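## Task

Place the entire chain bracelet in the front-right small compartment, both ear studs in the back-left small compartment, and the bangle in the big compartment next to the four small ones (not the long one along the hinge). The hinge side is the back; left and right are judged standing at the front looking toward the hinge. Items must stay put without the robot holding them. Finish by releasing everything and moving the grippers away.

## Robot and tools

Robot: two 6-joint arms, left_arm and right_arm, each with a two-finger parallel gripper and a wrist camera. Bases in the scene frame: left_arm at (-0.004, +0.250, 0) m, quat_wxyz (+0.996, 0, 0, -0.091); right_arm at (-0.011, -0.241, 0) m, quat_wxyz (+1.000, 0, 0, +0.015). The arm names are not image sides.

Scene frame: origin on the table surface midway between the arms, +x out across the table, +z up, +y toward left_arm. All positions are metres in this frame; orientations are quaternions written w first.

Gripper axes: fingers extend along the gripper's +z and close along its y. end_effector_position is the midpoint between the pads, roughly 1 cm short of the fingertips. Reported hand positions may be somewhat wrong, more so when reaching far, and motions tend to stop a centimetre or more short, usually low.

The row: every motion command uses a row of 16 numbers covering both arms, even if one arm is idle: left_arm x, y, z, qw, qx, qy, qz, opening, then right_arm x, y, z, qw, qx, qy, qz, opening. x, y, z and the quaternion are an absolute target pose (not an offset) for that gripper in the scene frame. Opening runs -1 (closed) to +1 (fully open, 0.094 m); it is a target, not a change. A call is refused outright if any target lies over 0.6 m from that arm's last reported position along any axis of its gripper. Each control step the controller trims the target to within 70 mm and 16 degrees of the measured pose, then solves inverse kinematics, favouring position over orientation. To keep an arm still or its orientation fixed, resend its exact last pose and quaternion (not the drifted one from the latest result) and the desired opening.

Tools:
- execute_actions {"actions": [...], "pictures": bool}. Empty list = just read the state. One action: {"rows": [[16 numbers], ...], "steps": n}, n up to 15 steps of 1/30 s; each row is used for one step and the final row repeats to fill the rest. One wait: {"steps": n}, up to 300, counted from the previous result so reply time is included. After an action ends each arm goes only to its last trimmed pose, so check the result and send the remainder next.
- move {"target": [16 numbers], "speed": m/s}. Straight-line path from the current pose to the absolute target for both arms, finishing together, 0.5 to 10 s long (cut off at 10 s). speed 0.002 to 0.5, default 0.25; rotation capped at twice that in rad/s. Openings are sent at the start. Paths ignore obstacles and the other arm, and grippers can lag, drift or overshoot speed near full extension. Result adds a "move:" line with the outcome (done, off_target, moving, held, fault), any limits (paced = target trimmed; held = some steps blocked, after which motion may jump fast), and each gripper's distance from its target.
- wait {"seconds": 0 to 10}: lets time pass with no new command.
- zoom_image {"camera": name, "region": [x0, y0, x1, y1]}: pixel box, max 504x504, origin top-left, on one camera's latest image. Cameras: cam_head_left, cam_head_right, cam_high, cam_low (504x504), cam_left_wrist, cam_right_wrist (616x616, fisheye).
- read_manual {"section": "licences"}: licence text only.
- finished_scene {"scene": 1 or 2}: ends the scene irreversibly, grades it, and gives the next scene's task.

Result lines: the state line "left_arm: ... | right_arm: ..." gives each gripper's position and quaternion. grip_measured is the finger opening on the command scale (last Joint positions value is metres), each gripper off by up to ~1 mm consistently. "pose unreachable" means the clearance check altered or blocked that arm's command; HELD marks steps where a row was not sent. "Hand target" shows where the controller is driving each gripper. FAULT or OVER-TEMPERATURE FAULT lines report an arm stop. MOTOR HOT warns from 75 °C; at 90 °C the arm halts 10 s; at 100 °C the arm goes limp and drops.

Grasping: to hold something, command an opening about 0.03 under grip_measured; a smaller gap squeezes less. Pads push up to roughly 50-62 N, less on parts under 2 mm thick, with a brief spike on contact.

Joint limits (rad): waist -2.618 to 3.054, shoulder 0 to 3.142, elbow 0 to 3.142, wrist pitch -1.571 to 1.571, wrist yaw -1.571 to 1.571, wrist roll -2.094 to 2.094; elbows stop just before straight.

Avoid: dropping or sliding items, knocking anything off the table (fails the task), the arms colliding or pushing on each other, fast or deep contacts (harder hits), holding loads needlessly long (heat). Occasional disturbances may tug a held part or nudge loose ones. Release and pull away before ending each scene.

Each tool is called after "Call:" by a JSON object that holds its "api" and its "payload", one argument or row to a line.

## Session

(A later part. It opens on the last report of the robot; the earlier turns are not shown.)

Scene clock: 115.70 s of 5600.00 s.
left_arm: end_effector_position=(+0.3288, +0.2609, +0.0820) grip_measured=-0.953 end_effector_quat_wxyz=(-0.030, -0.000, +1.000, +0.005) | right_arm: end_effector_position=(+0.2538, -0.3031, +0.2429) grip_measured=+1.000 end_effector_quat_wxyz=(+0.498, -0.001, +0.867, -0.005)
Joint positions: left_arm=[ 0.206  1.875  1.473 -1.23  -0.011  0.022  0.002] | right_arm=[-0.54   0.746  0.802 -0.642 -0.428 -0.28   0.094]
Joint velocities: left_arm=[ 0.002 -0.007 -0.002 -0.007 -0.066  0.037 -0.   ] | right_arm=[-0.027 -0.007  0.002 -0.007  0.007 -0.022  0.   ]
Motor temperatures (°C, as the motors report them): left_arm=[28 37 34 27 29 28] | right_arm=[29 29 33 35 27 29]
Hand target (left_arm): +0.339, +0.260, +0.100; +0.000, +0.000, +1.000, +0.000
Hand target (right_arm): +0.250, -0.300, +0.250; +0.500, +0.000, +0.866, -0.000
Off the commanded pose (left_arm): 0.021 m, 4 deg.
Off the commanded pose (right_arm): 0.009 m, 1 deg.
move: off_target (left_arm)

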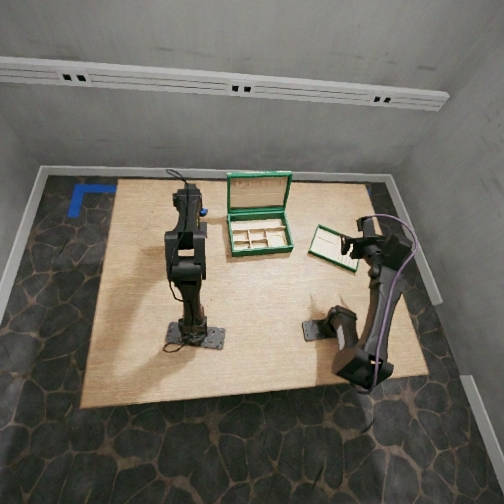

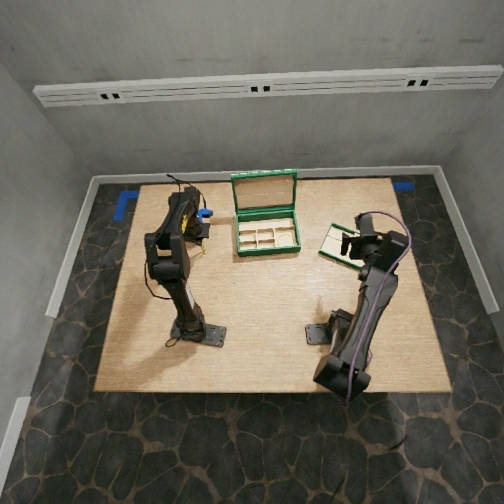

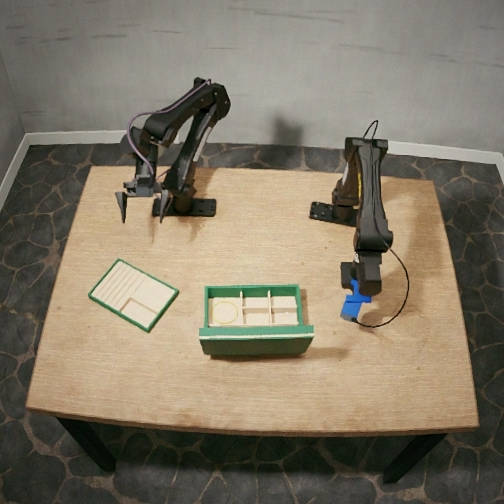

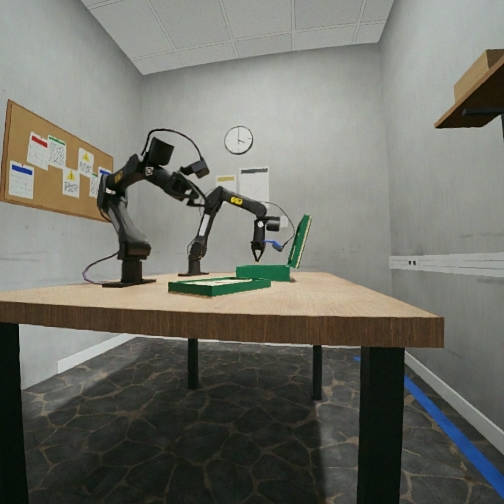

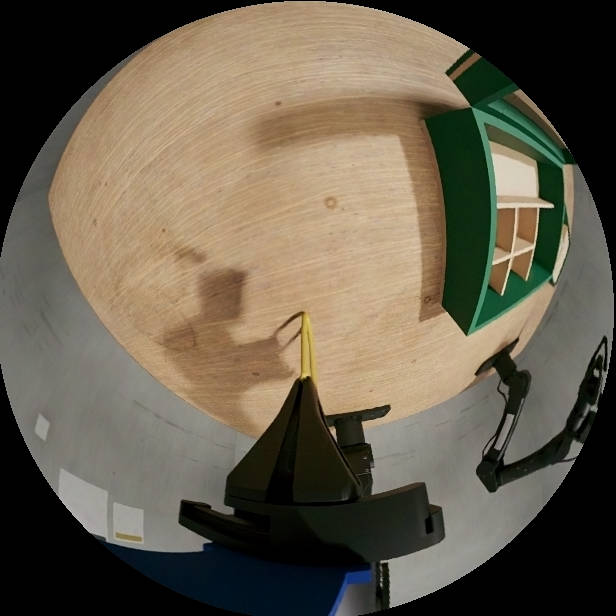

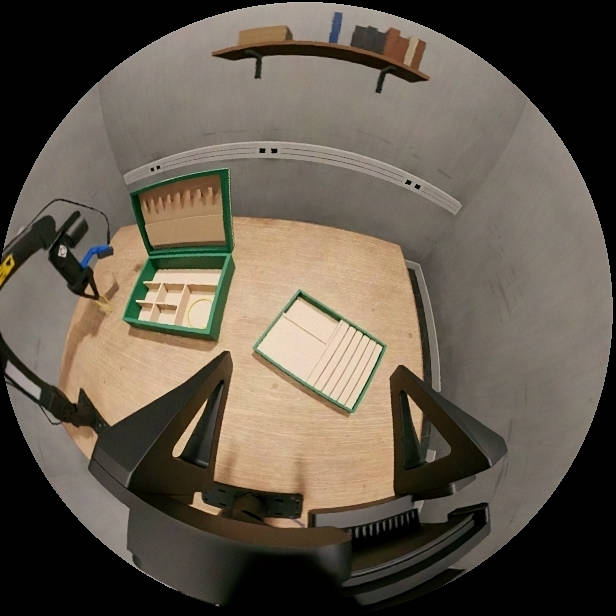

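Call:
{"api": "move", "payload": {
  "target": [0.33,0.2,0.2,0,0,1,0,-0.97,0.25,-0.3,0.25,0.5,0,0.866,0,1],
  "speed": 0.12
}}

Call:
{"api": "move", "payload": {
  "target": [0.34,-0.003,0.2,0,0,1,0,-0.97,0.25,-0.3,0.25,0.5,0,0.866,0,1],
  "speed": 0.1
}}

Call:
{"api": "move", "payload": {
  "target": [0.34,-0.003,0.05,0,0,1,0,-0.97,0.25,-0.3,0.25,0.5,0,0.866,0,1],
  "speed": 0.05
}}

Call:
{"api": "move", "payload": {
  "target": [0.34,-0.003,0.05,0,0,1,0,-0.6,0.25,-0.3,0.25,0.5,0,0.866,0,1]
}}

Call:
{"api": "move", "payload": {
  "target": [0.3,0.0,0.17,0,0,1,0,-0.6,0.25,-0.3,0.25,0.5,0,0.866,0,1],
  "speed": 0.1
}}

Scene clock: 123.13 s of 5600.00 s.
left_arm: end_effector_position=(+0.3262, +0.2047, +0.1821) grip_measured=-0.953 end_effector_quat_wxyz=(-0.005, +0.002, +1.000, +0.006) | right_arm: end_effector_position=(+0.2538, -0.3031, +0.2429) grip_measured=+1.000 end_effector_quat_wxyz=(+0.498, -0.001, +0.867, -0.005)
Joint positions: left_arm=[ 0.037  1.842  1.832 -1.573 -0.01  -0.141  0.002] | right_arm=[-0.54   0.746  0.802 -0.642 -0.428 -0.28   0.094]
Joint velocities: left_arm=[ 0.002 -0.012 -0.012  0.022  0.007 -0.095  0.001] | right_arm=[ 0.022 -0.022 -0.002  0.022 -0.037 -0.037  0.   ]
Motor temperatures (°C, as the motors report them): left_arm=[28 38 34 27 29 28] | right_arm=[29 29 34 35 27 29]
Hand target (left_arm): +0.329, +0.200, +0.199; +0.023, -0.000, +1.000, -0.004
Hand target (right_arm): +0.250, -0.300, +0.250; +0.500, +0.000, +0.866, -0.000
Off the commanded pose (left_arm): 0.019 m, 1 deg.
Off the commanded pose (right_arm): 0.009 m, 1 deg.
joint sent to its limit (left arm) — the command would take joint 4 (wrist pitch) past its lower limit, so that joint was sent only as far as its limit.
After step 170, 0.23 s passed at rest.
move: off_target (left_arm)

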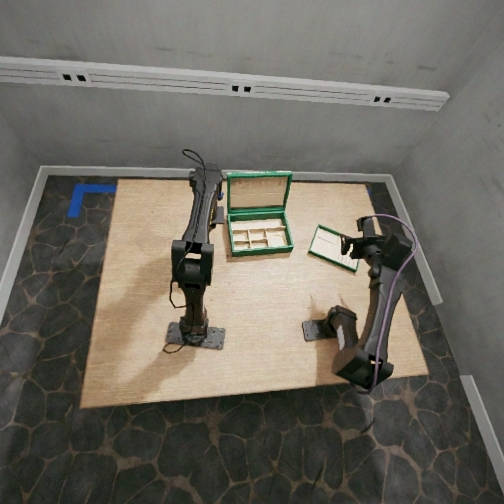

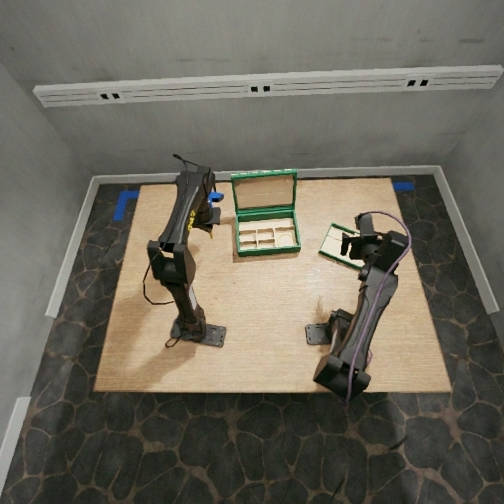

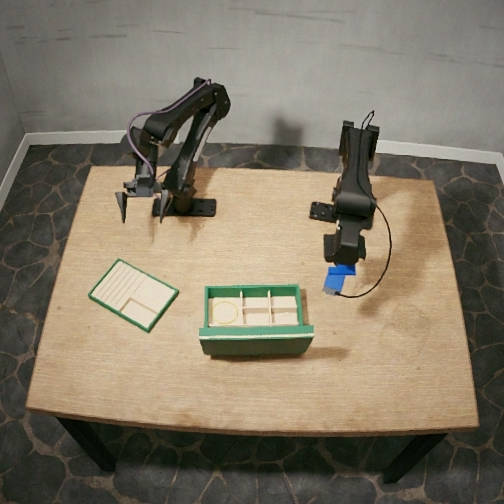

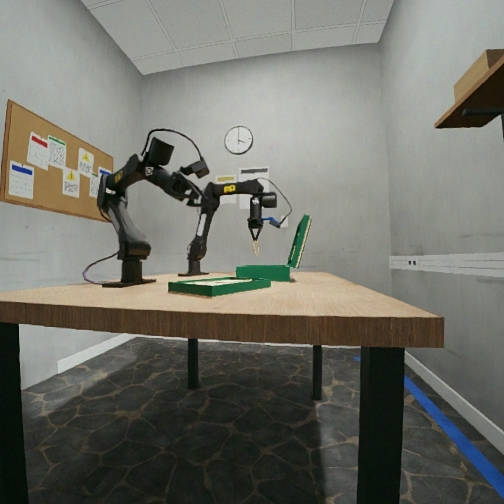

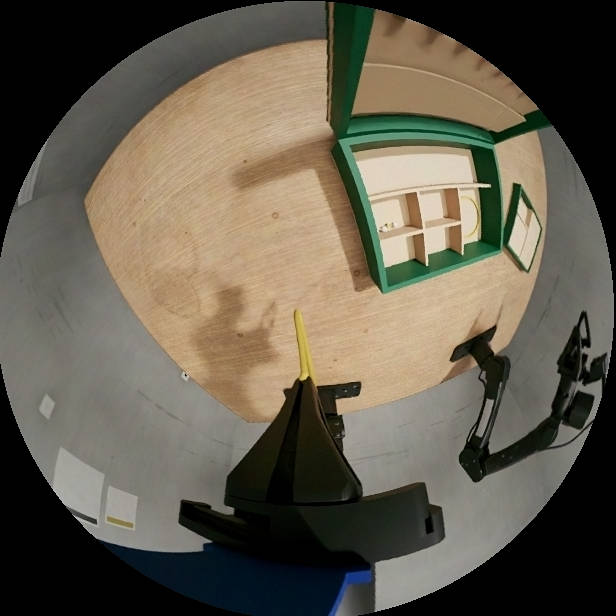

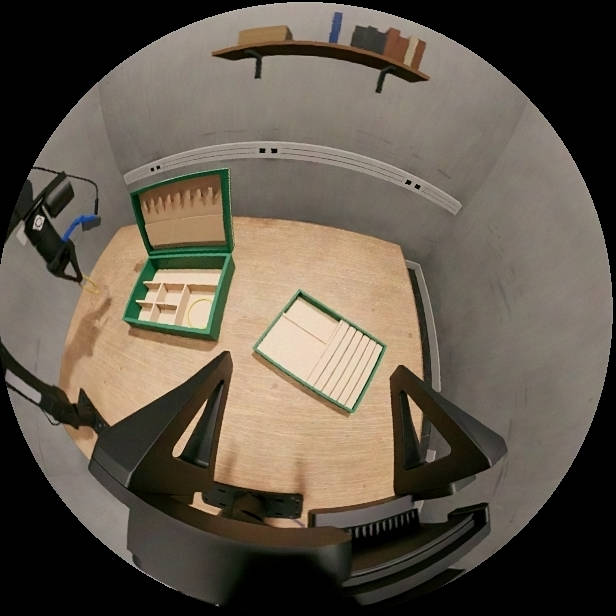

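Scene clock: 125.60 s of 5600.00 s.
left_arm: end_effector_position=(+0.3386, +0.0026, +0.1908) grip_measured=-0.953 end_effector_quat_wxyz=(+0.054, +0.004, +0.998, -0.036) | right_arm: end_effector_position=(+0.2538, -0.3031, +0.2429) grip_measured=+1.000 end_effector_quat_wxyz=(+0.498, -0.001, +0.867, -0.005)
Joint positions: left_arm=[-0.448  2.112  2.246 -1.576 -0.005 -0.622  0.002] | right_arm=[-0.54   0.746  0.802 -0.642 -0.428 -0.28   0.094]
Joint velocities: left_arm=[ 0.007  0.012 -0.012  0.007 -0.022  0.007 -0.   ] | right_arm=[ 0.012  0.007 -0.002 -0.022 -0.081 -0.007  0.   ]
Motor temperatures (°C, as the motors report them): left_arm=[28 38 34 27 29 28] | right_arm=[29 29 34 35 27 29]
Hand target (left_arm): +0.342, -0.003, +0.200; +0.066, +0.000, +0.997, -0.048
Hand target (right_arm): +0.250, -0.300, +0.250; +0.500, +0.000, +0.866, -0.000
Off the commanded pose (left_arm): 0.011 m, 7 deg.
Off the commanded pose (right_arm): 0.009 m, 1 deg.
joint sent to its limit (left arm) — the command would take joint 4 (wrist pitch) past its lower limit, so that joint was sent only as far as its limit.
move: off_target (left_arm)

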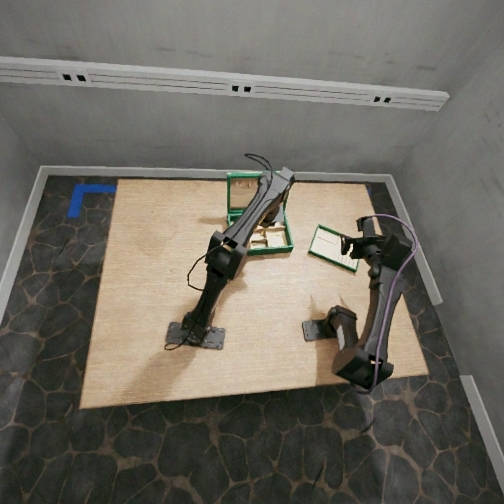

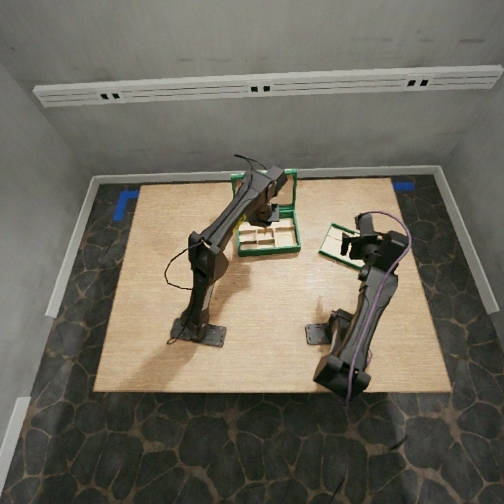

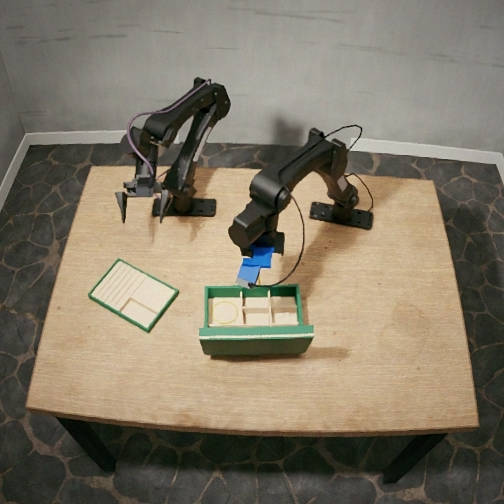

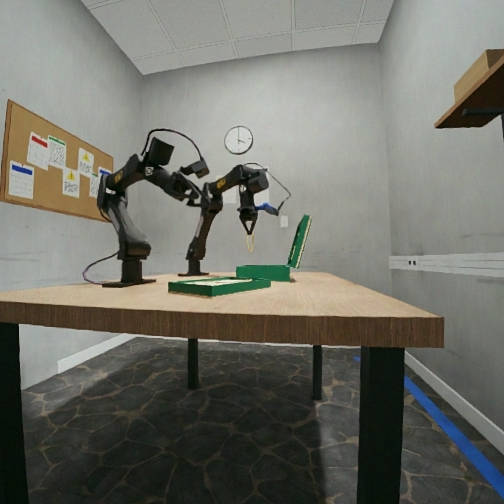

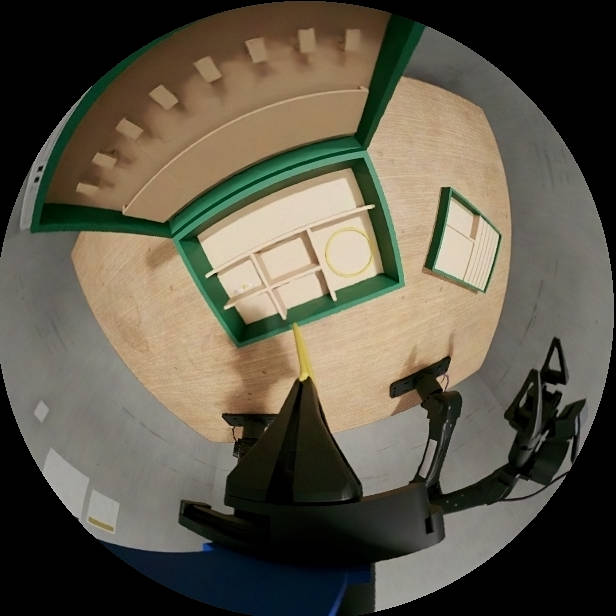

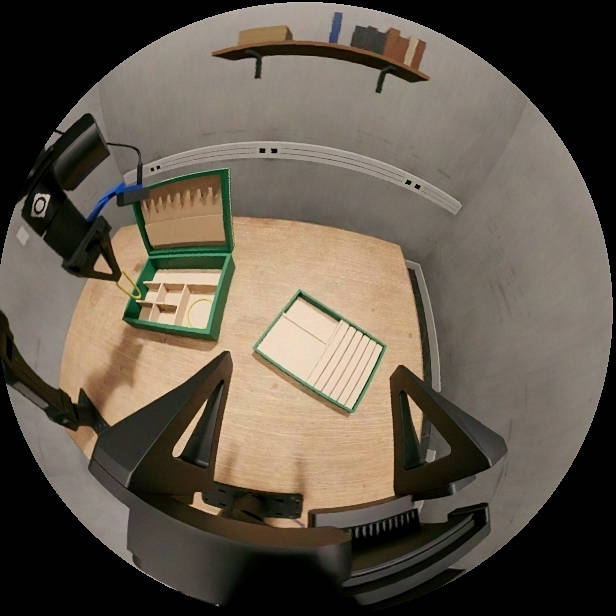

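Scene clock: 128.77 s of 5600.00 s.
left_arm: end_effector_position=(+0.3421, +0.0000, +0.0534) grip_measured=-0.953 end_effector_quat_wxyz=(-0.001, +0.002, +1.000, +0.004) | right_arm: end_effector_position=(+0.2538, -0.3031, +0.2429) grip_measured=+1.000 end_effector_quat_wxyz=(+0.498, -0.001, +0.867, -0.005)
Joint positions: left_arm=[-0.448  2.213  1.86  -1.225 -0.005 -0.626  0.002] | right_arm=[-0.54   0.746  0.802 -0.642 -0.428 -0.28   0.094]
Joint velocities: left_arm=[ 0.012  0.002 -0.012  0.022 -0.051 -0.066 -0.001] | right_arm=[ 0.002  0.002  0.002 -0.007  0.022  0.007  0.   ]
Motor temperatures (°C, as the motors report them): left_arm=[28 38 34 27 29 28] | right_arm=[29 29 34 35 27 29]
Hand target (left_arm): +0.341, -0.004, +0.050; -0.001, +0.000, +1.000, -0.000
Hand target (right_arm): +0.250, -0.300, +0.250; +0.500, +0.000, +0.866, -0.000
Off the commanded pose (left_arm): 0.005 m, 1 deg.
Off the commanded pose (right_arm): 0.009 m, 1 deg.
move: done

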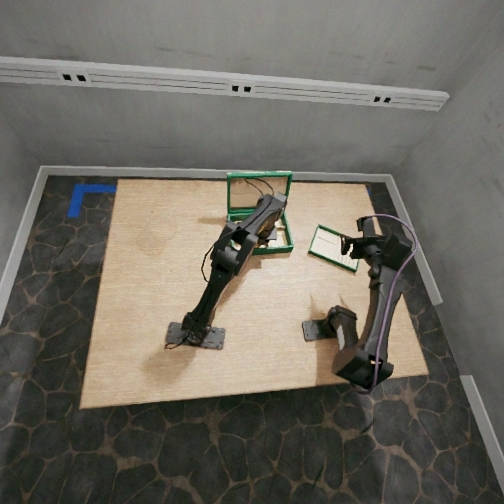

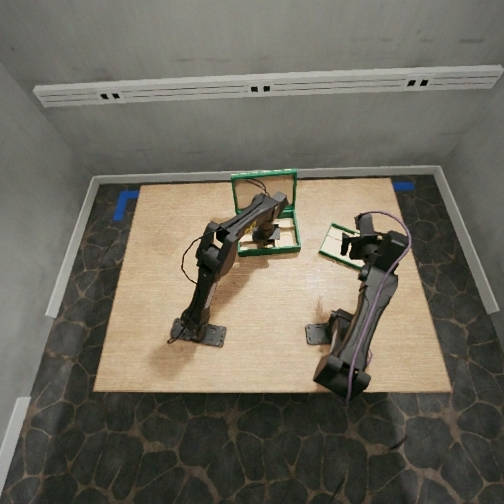

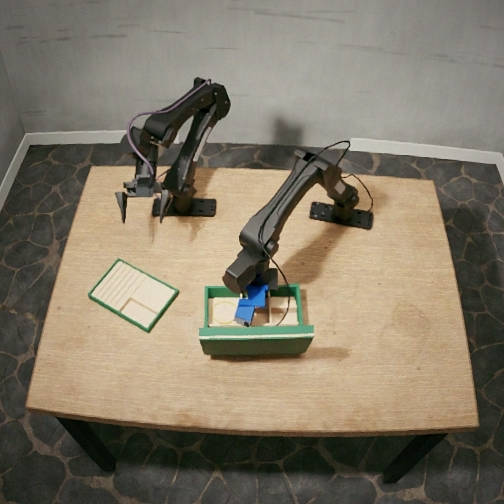

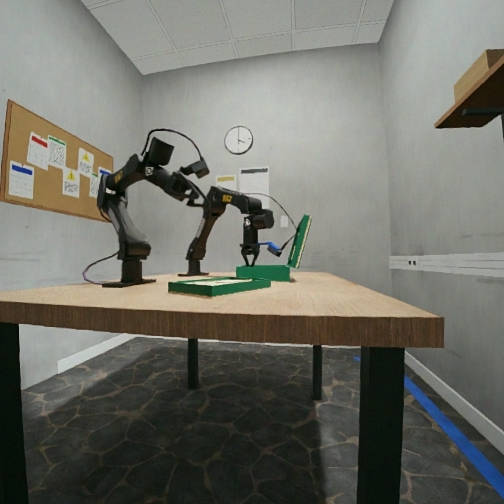

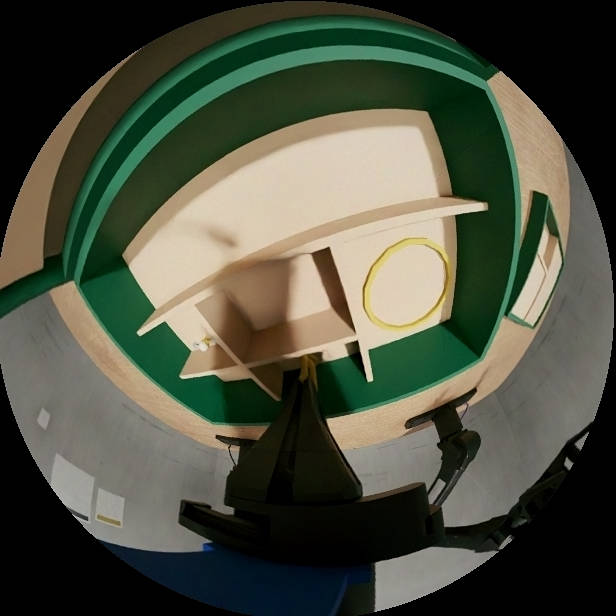

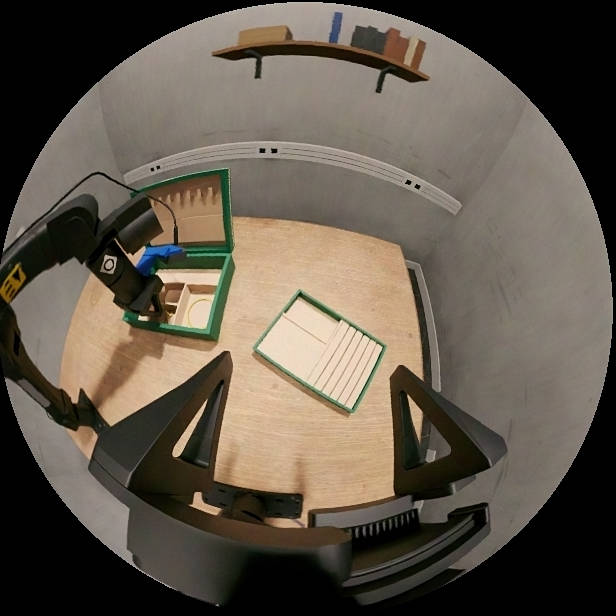

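Scene clock: 129.47 s of 5600.00 s.
left_arm: end_effector_position=(+0.3430, -0.0006, +0.0534) grip_measured=-0.601 end_effector_quat_wxyz=(+0.000, +0.002, +1.000, +0.003) | right_arm: end_effector_position=(+0.2538, -0.3031, +0.2429) grip_measured=+1.000 end_effector_quat_wxyz=(+0.498, -0.001, +0.867, -0.005)
Joint positions: left_arm=[-0.448  2.213  1.86  -1.221 -0.005 -0.627  0.019] | right_arm=[-0.54   0.746  0.802 -0.642 -0.428 -0.28   0.094]
Joint velocities: left_arm=[-0.032 -0.017 -0.012  0.037 -0.081 -0.022  0.   ] | right_arm=[ 0.012 -0.002 -0.002 -0.037 -0.022  0.007  0.   ]
Motor temperatures (°C, as the motors report them): left_arm=[28 38 34 27 29 28] | right_arm=[29 29 34 35 27 29]
Hand target (left_arm): +0.340, -0.003, +0.050; -0.000, +0.000, +1.000, +0.000
Hand target (right_arm): +0.250, -0.300, +0.250; +0.500, +0.000, +0.866, -0.000
Off the commanded pose (left_arm): 0.005 m, 0 deg.
Off the commanded pose (right_arm): 0.009 m, 1 deg.
move: done

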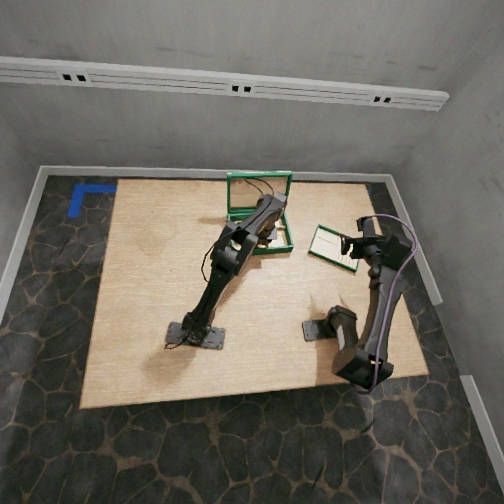

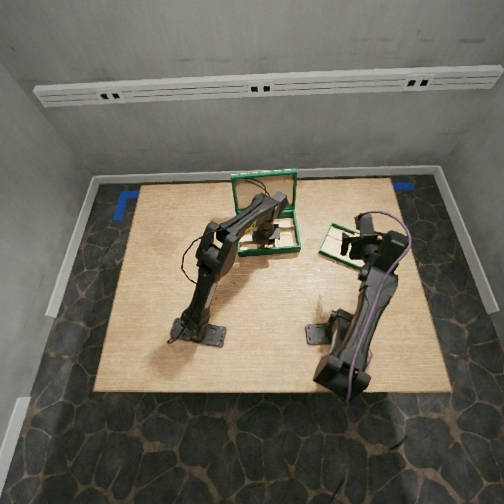

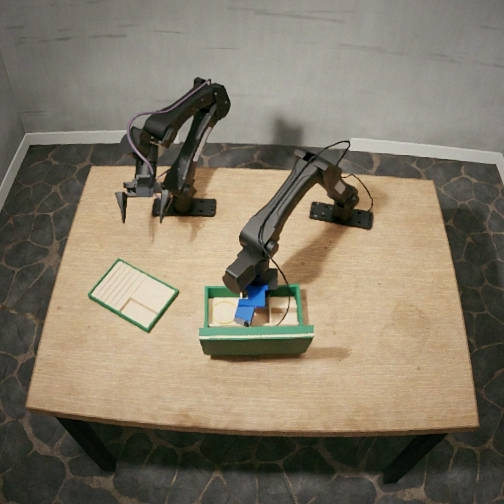

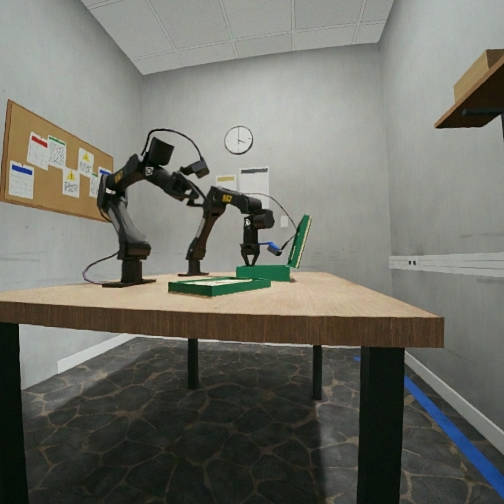

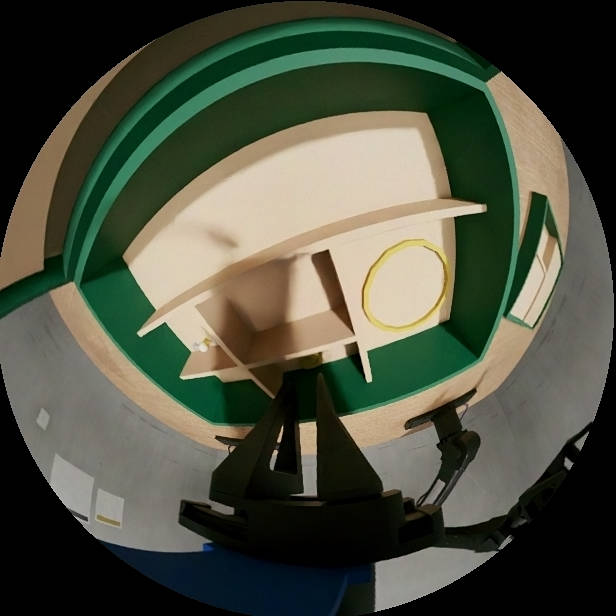

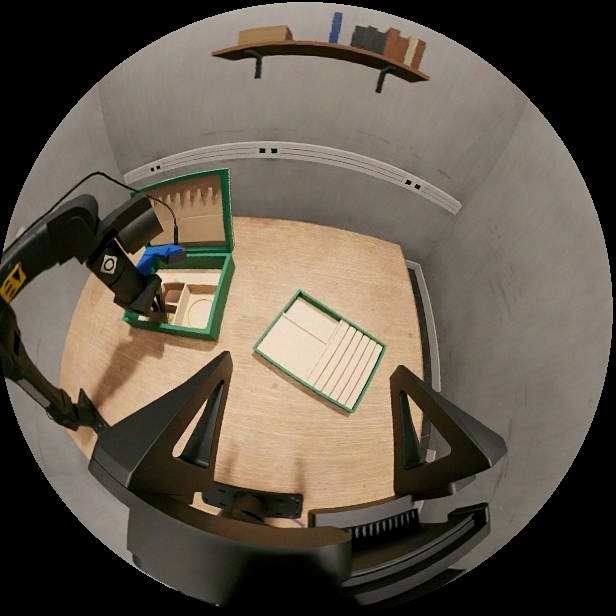

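Scene clock: 131.17 s of 5600.00 s.
left_arm: end_effector_position=(+0.2983, +0.0064, +0.1517) grip_measured=-0.601 end_effector_quat_wxyz=(-0.012, +0.001, +1.000, +0.013) | right_arm: end_effector_position=(+0.2538, -0.3031, +0.2429) grip_measured=+1.000 end_effector_quat_wxyz=(+0.498, -0.001, +0.867, -0.005)
Joint positions: left_arm=[-0.501  2.086  2.053 -1.572 -0.004 -0.682  0.019] | right_arm=[-0.54   0.746  0.802 -0.642 -0.428 -0.28   0.094]
Joint velocities: left_arm=[-0.007 -0.007 -0.012 -0.007  0.007 -0.007 -0.001] | right_arm=[-0.022  0.002  0.002  0.007 -0.007  0.022  0.   ]
Motor temperatures (°C, as the motors report them): left_arm=[28 39 34 27 29 28] | right_arm=[29 29 34 35 27 29]
Hand target (left_arm): +0.299, +0.000, +0.169; +0.007, -0.000, +1.000, -0.007
Hand target (right_arm): +0.250, -0.300, +0.250; +0.500, +0.000, +0.866, -0.000
Off the commanded pose (left_arm): 0.019 m, 2 deg.
Off the commanded pose (right_arm): 0.009 m, 1 deg.
joint sent to its limit (left arm) — the command would take joint 4 (wrist pitch) past its lower limit, so that joint was sent only as far as its limit.
move: off_target (left_arm)

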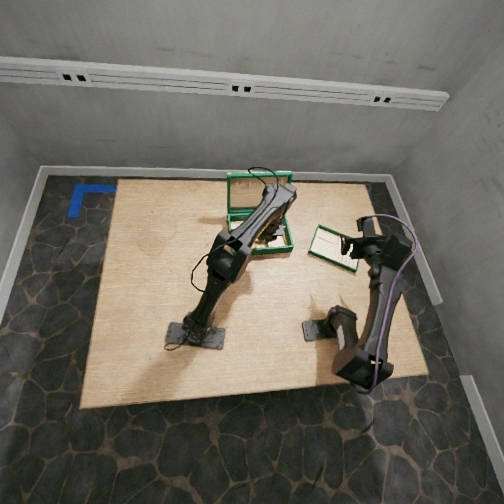

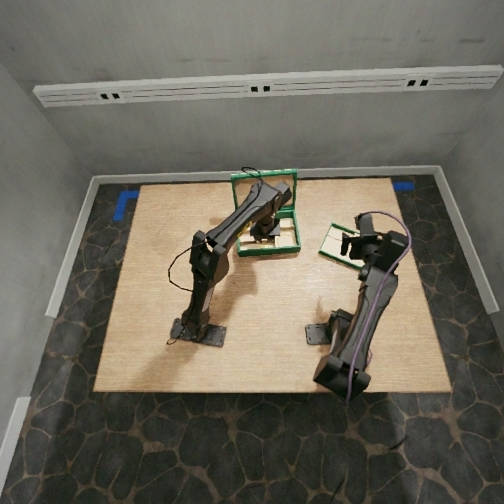

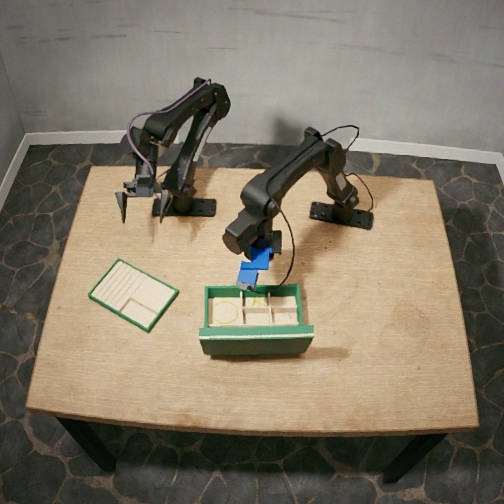

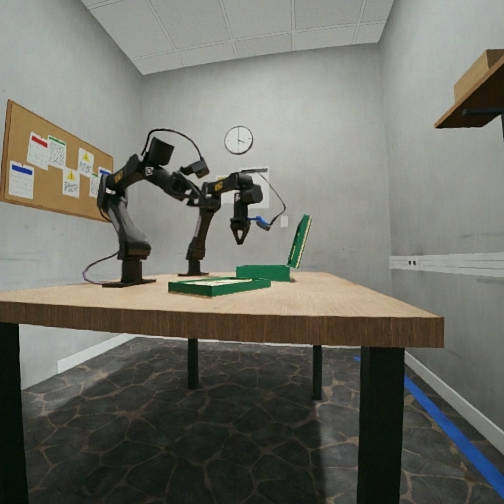

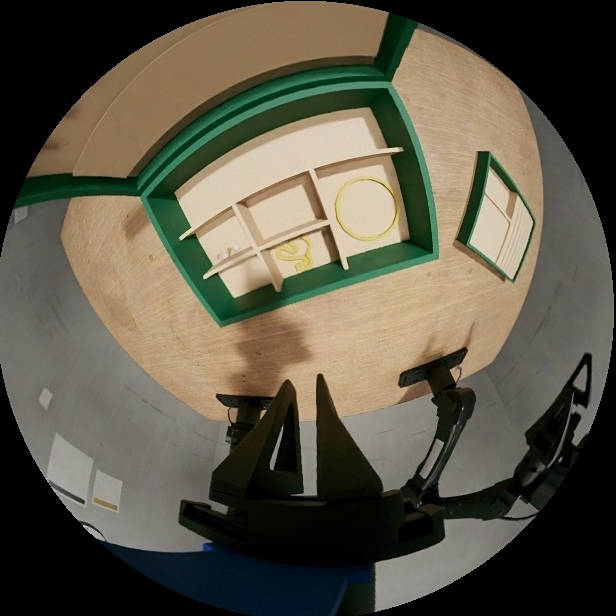

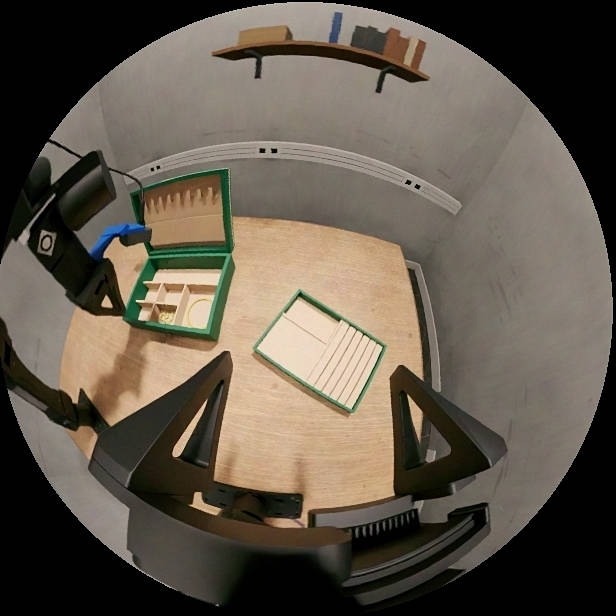

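Call:
{"api": "finished_scene", "payload": {
  "scene": 1
}}

The scene is finished: the task was done.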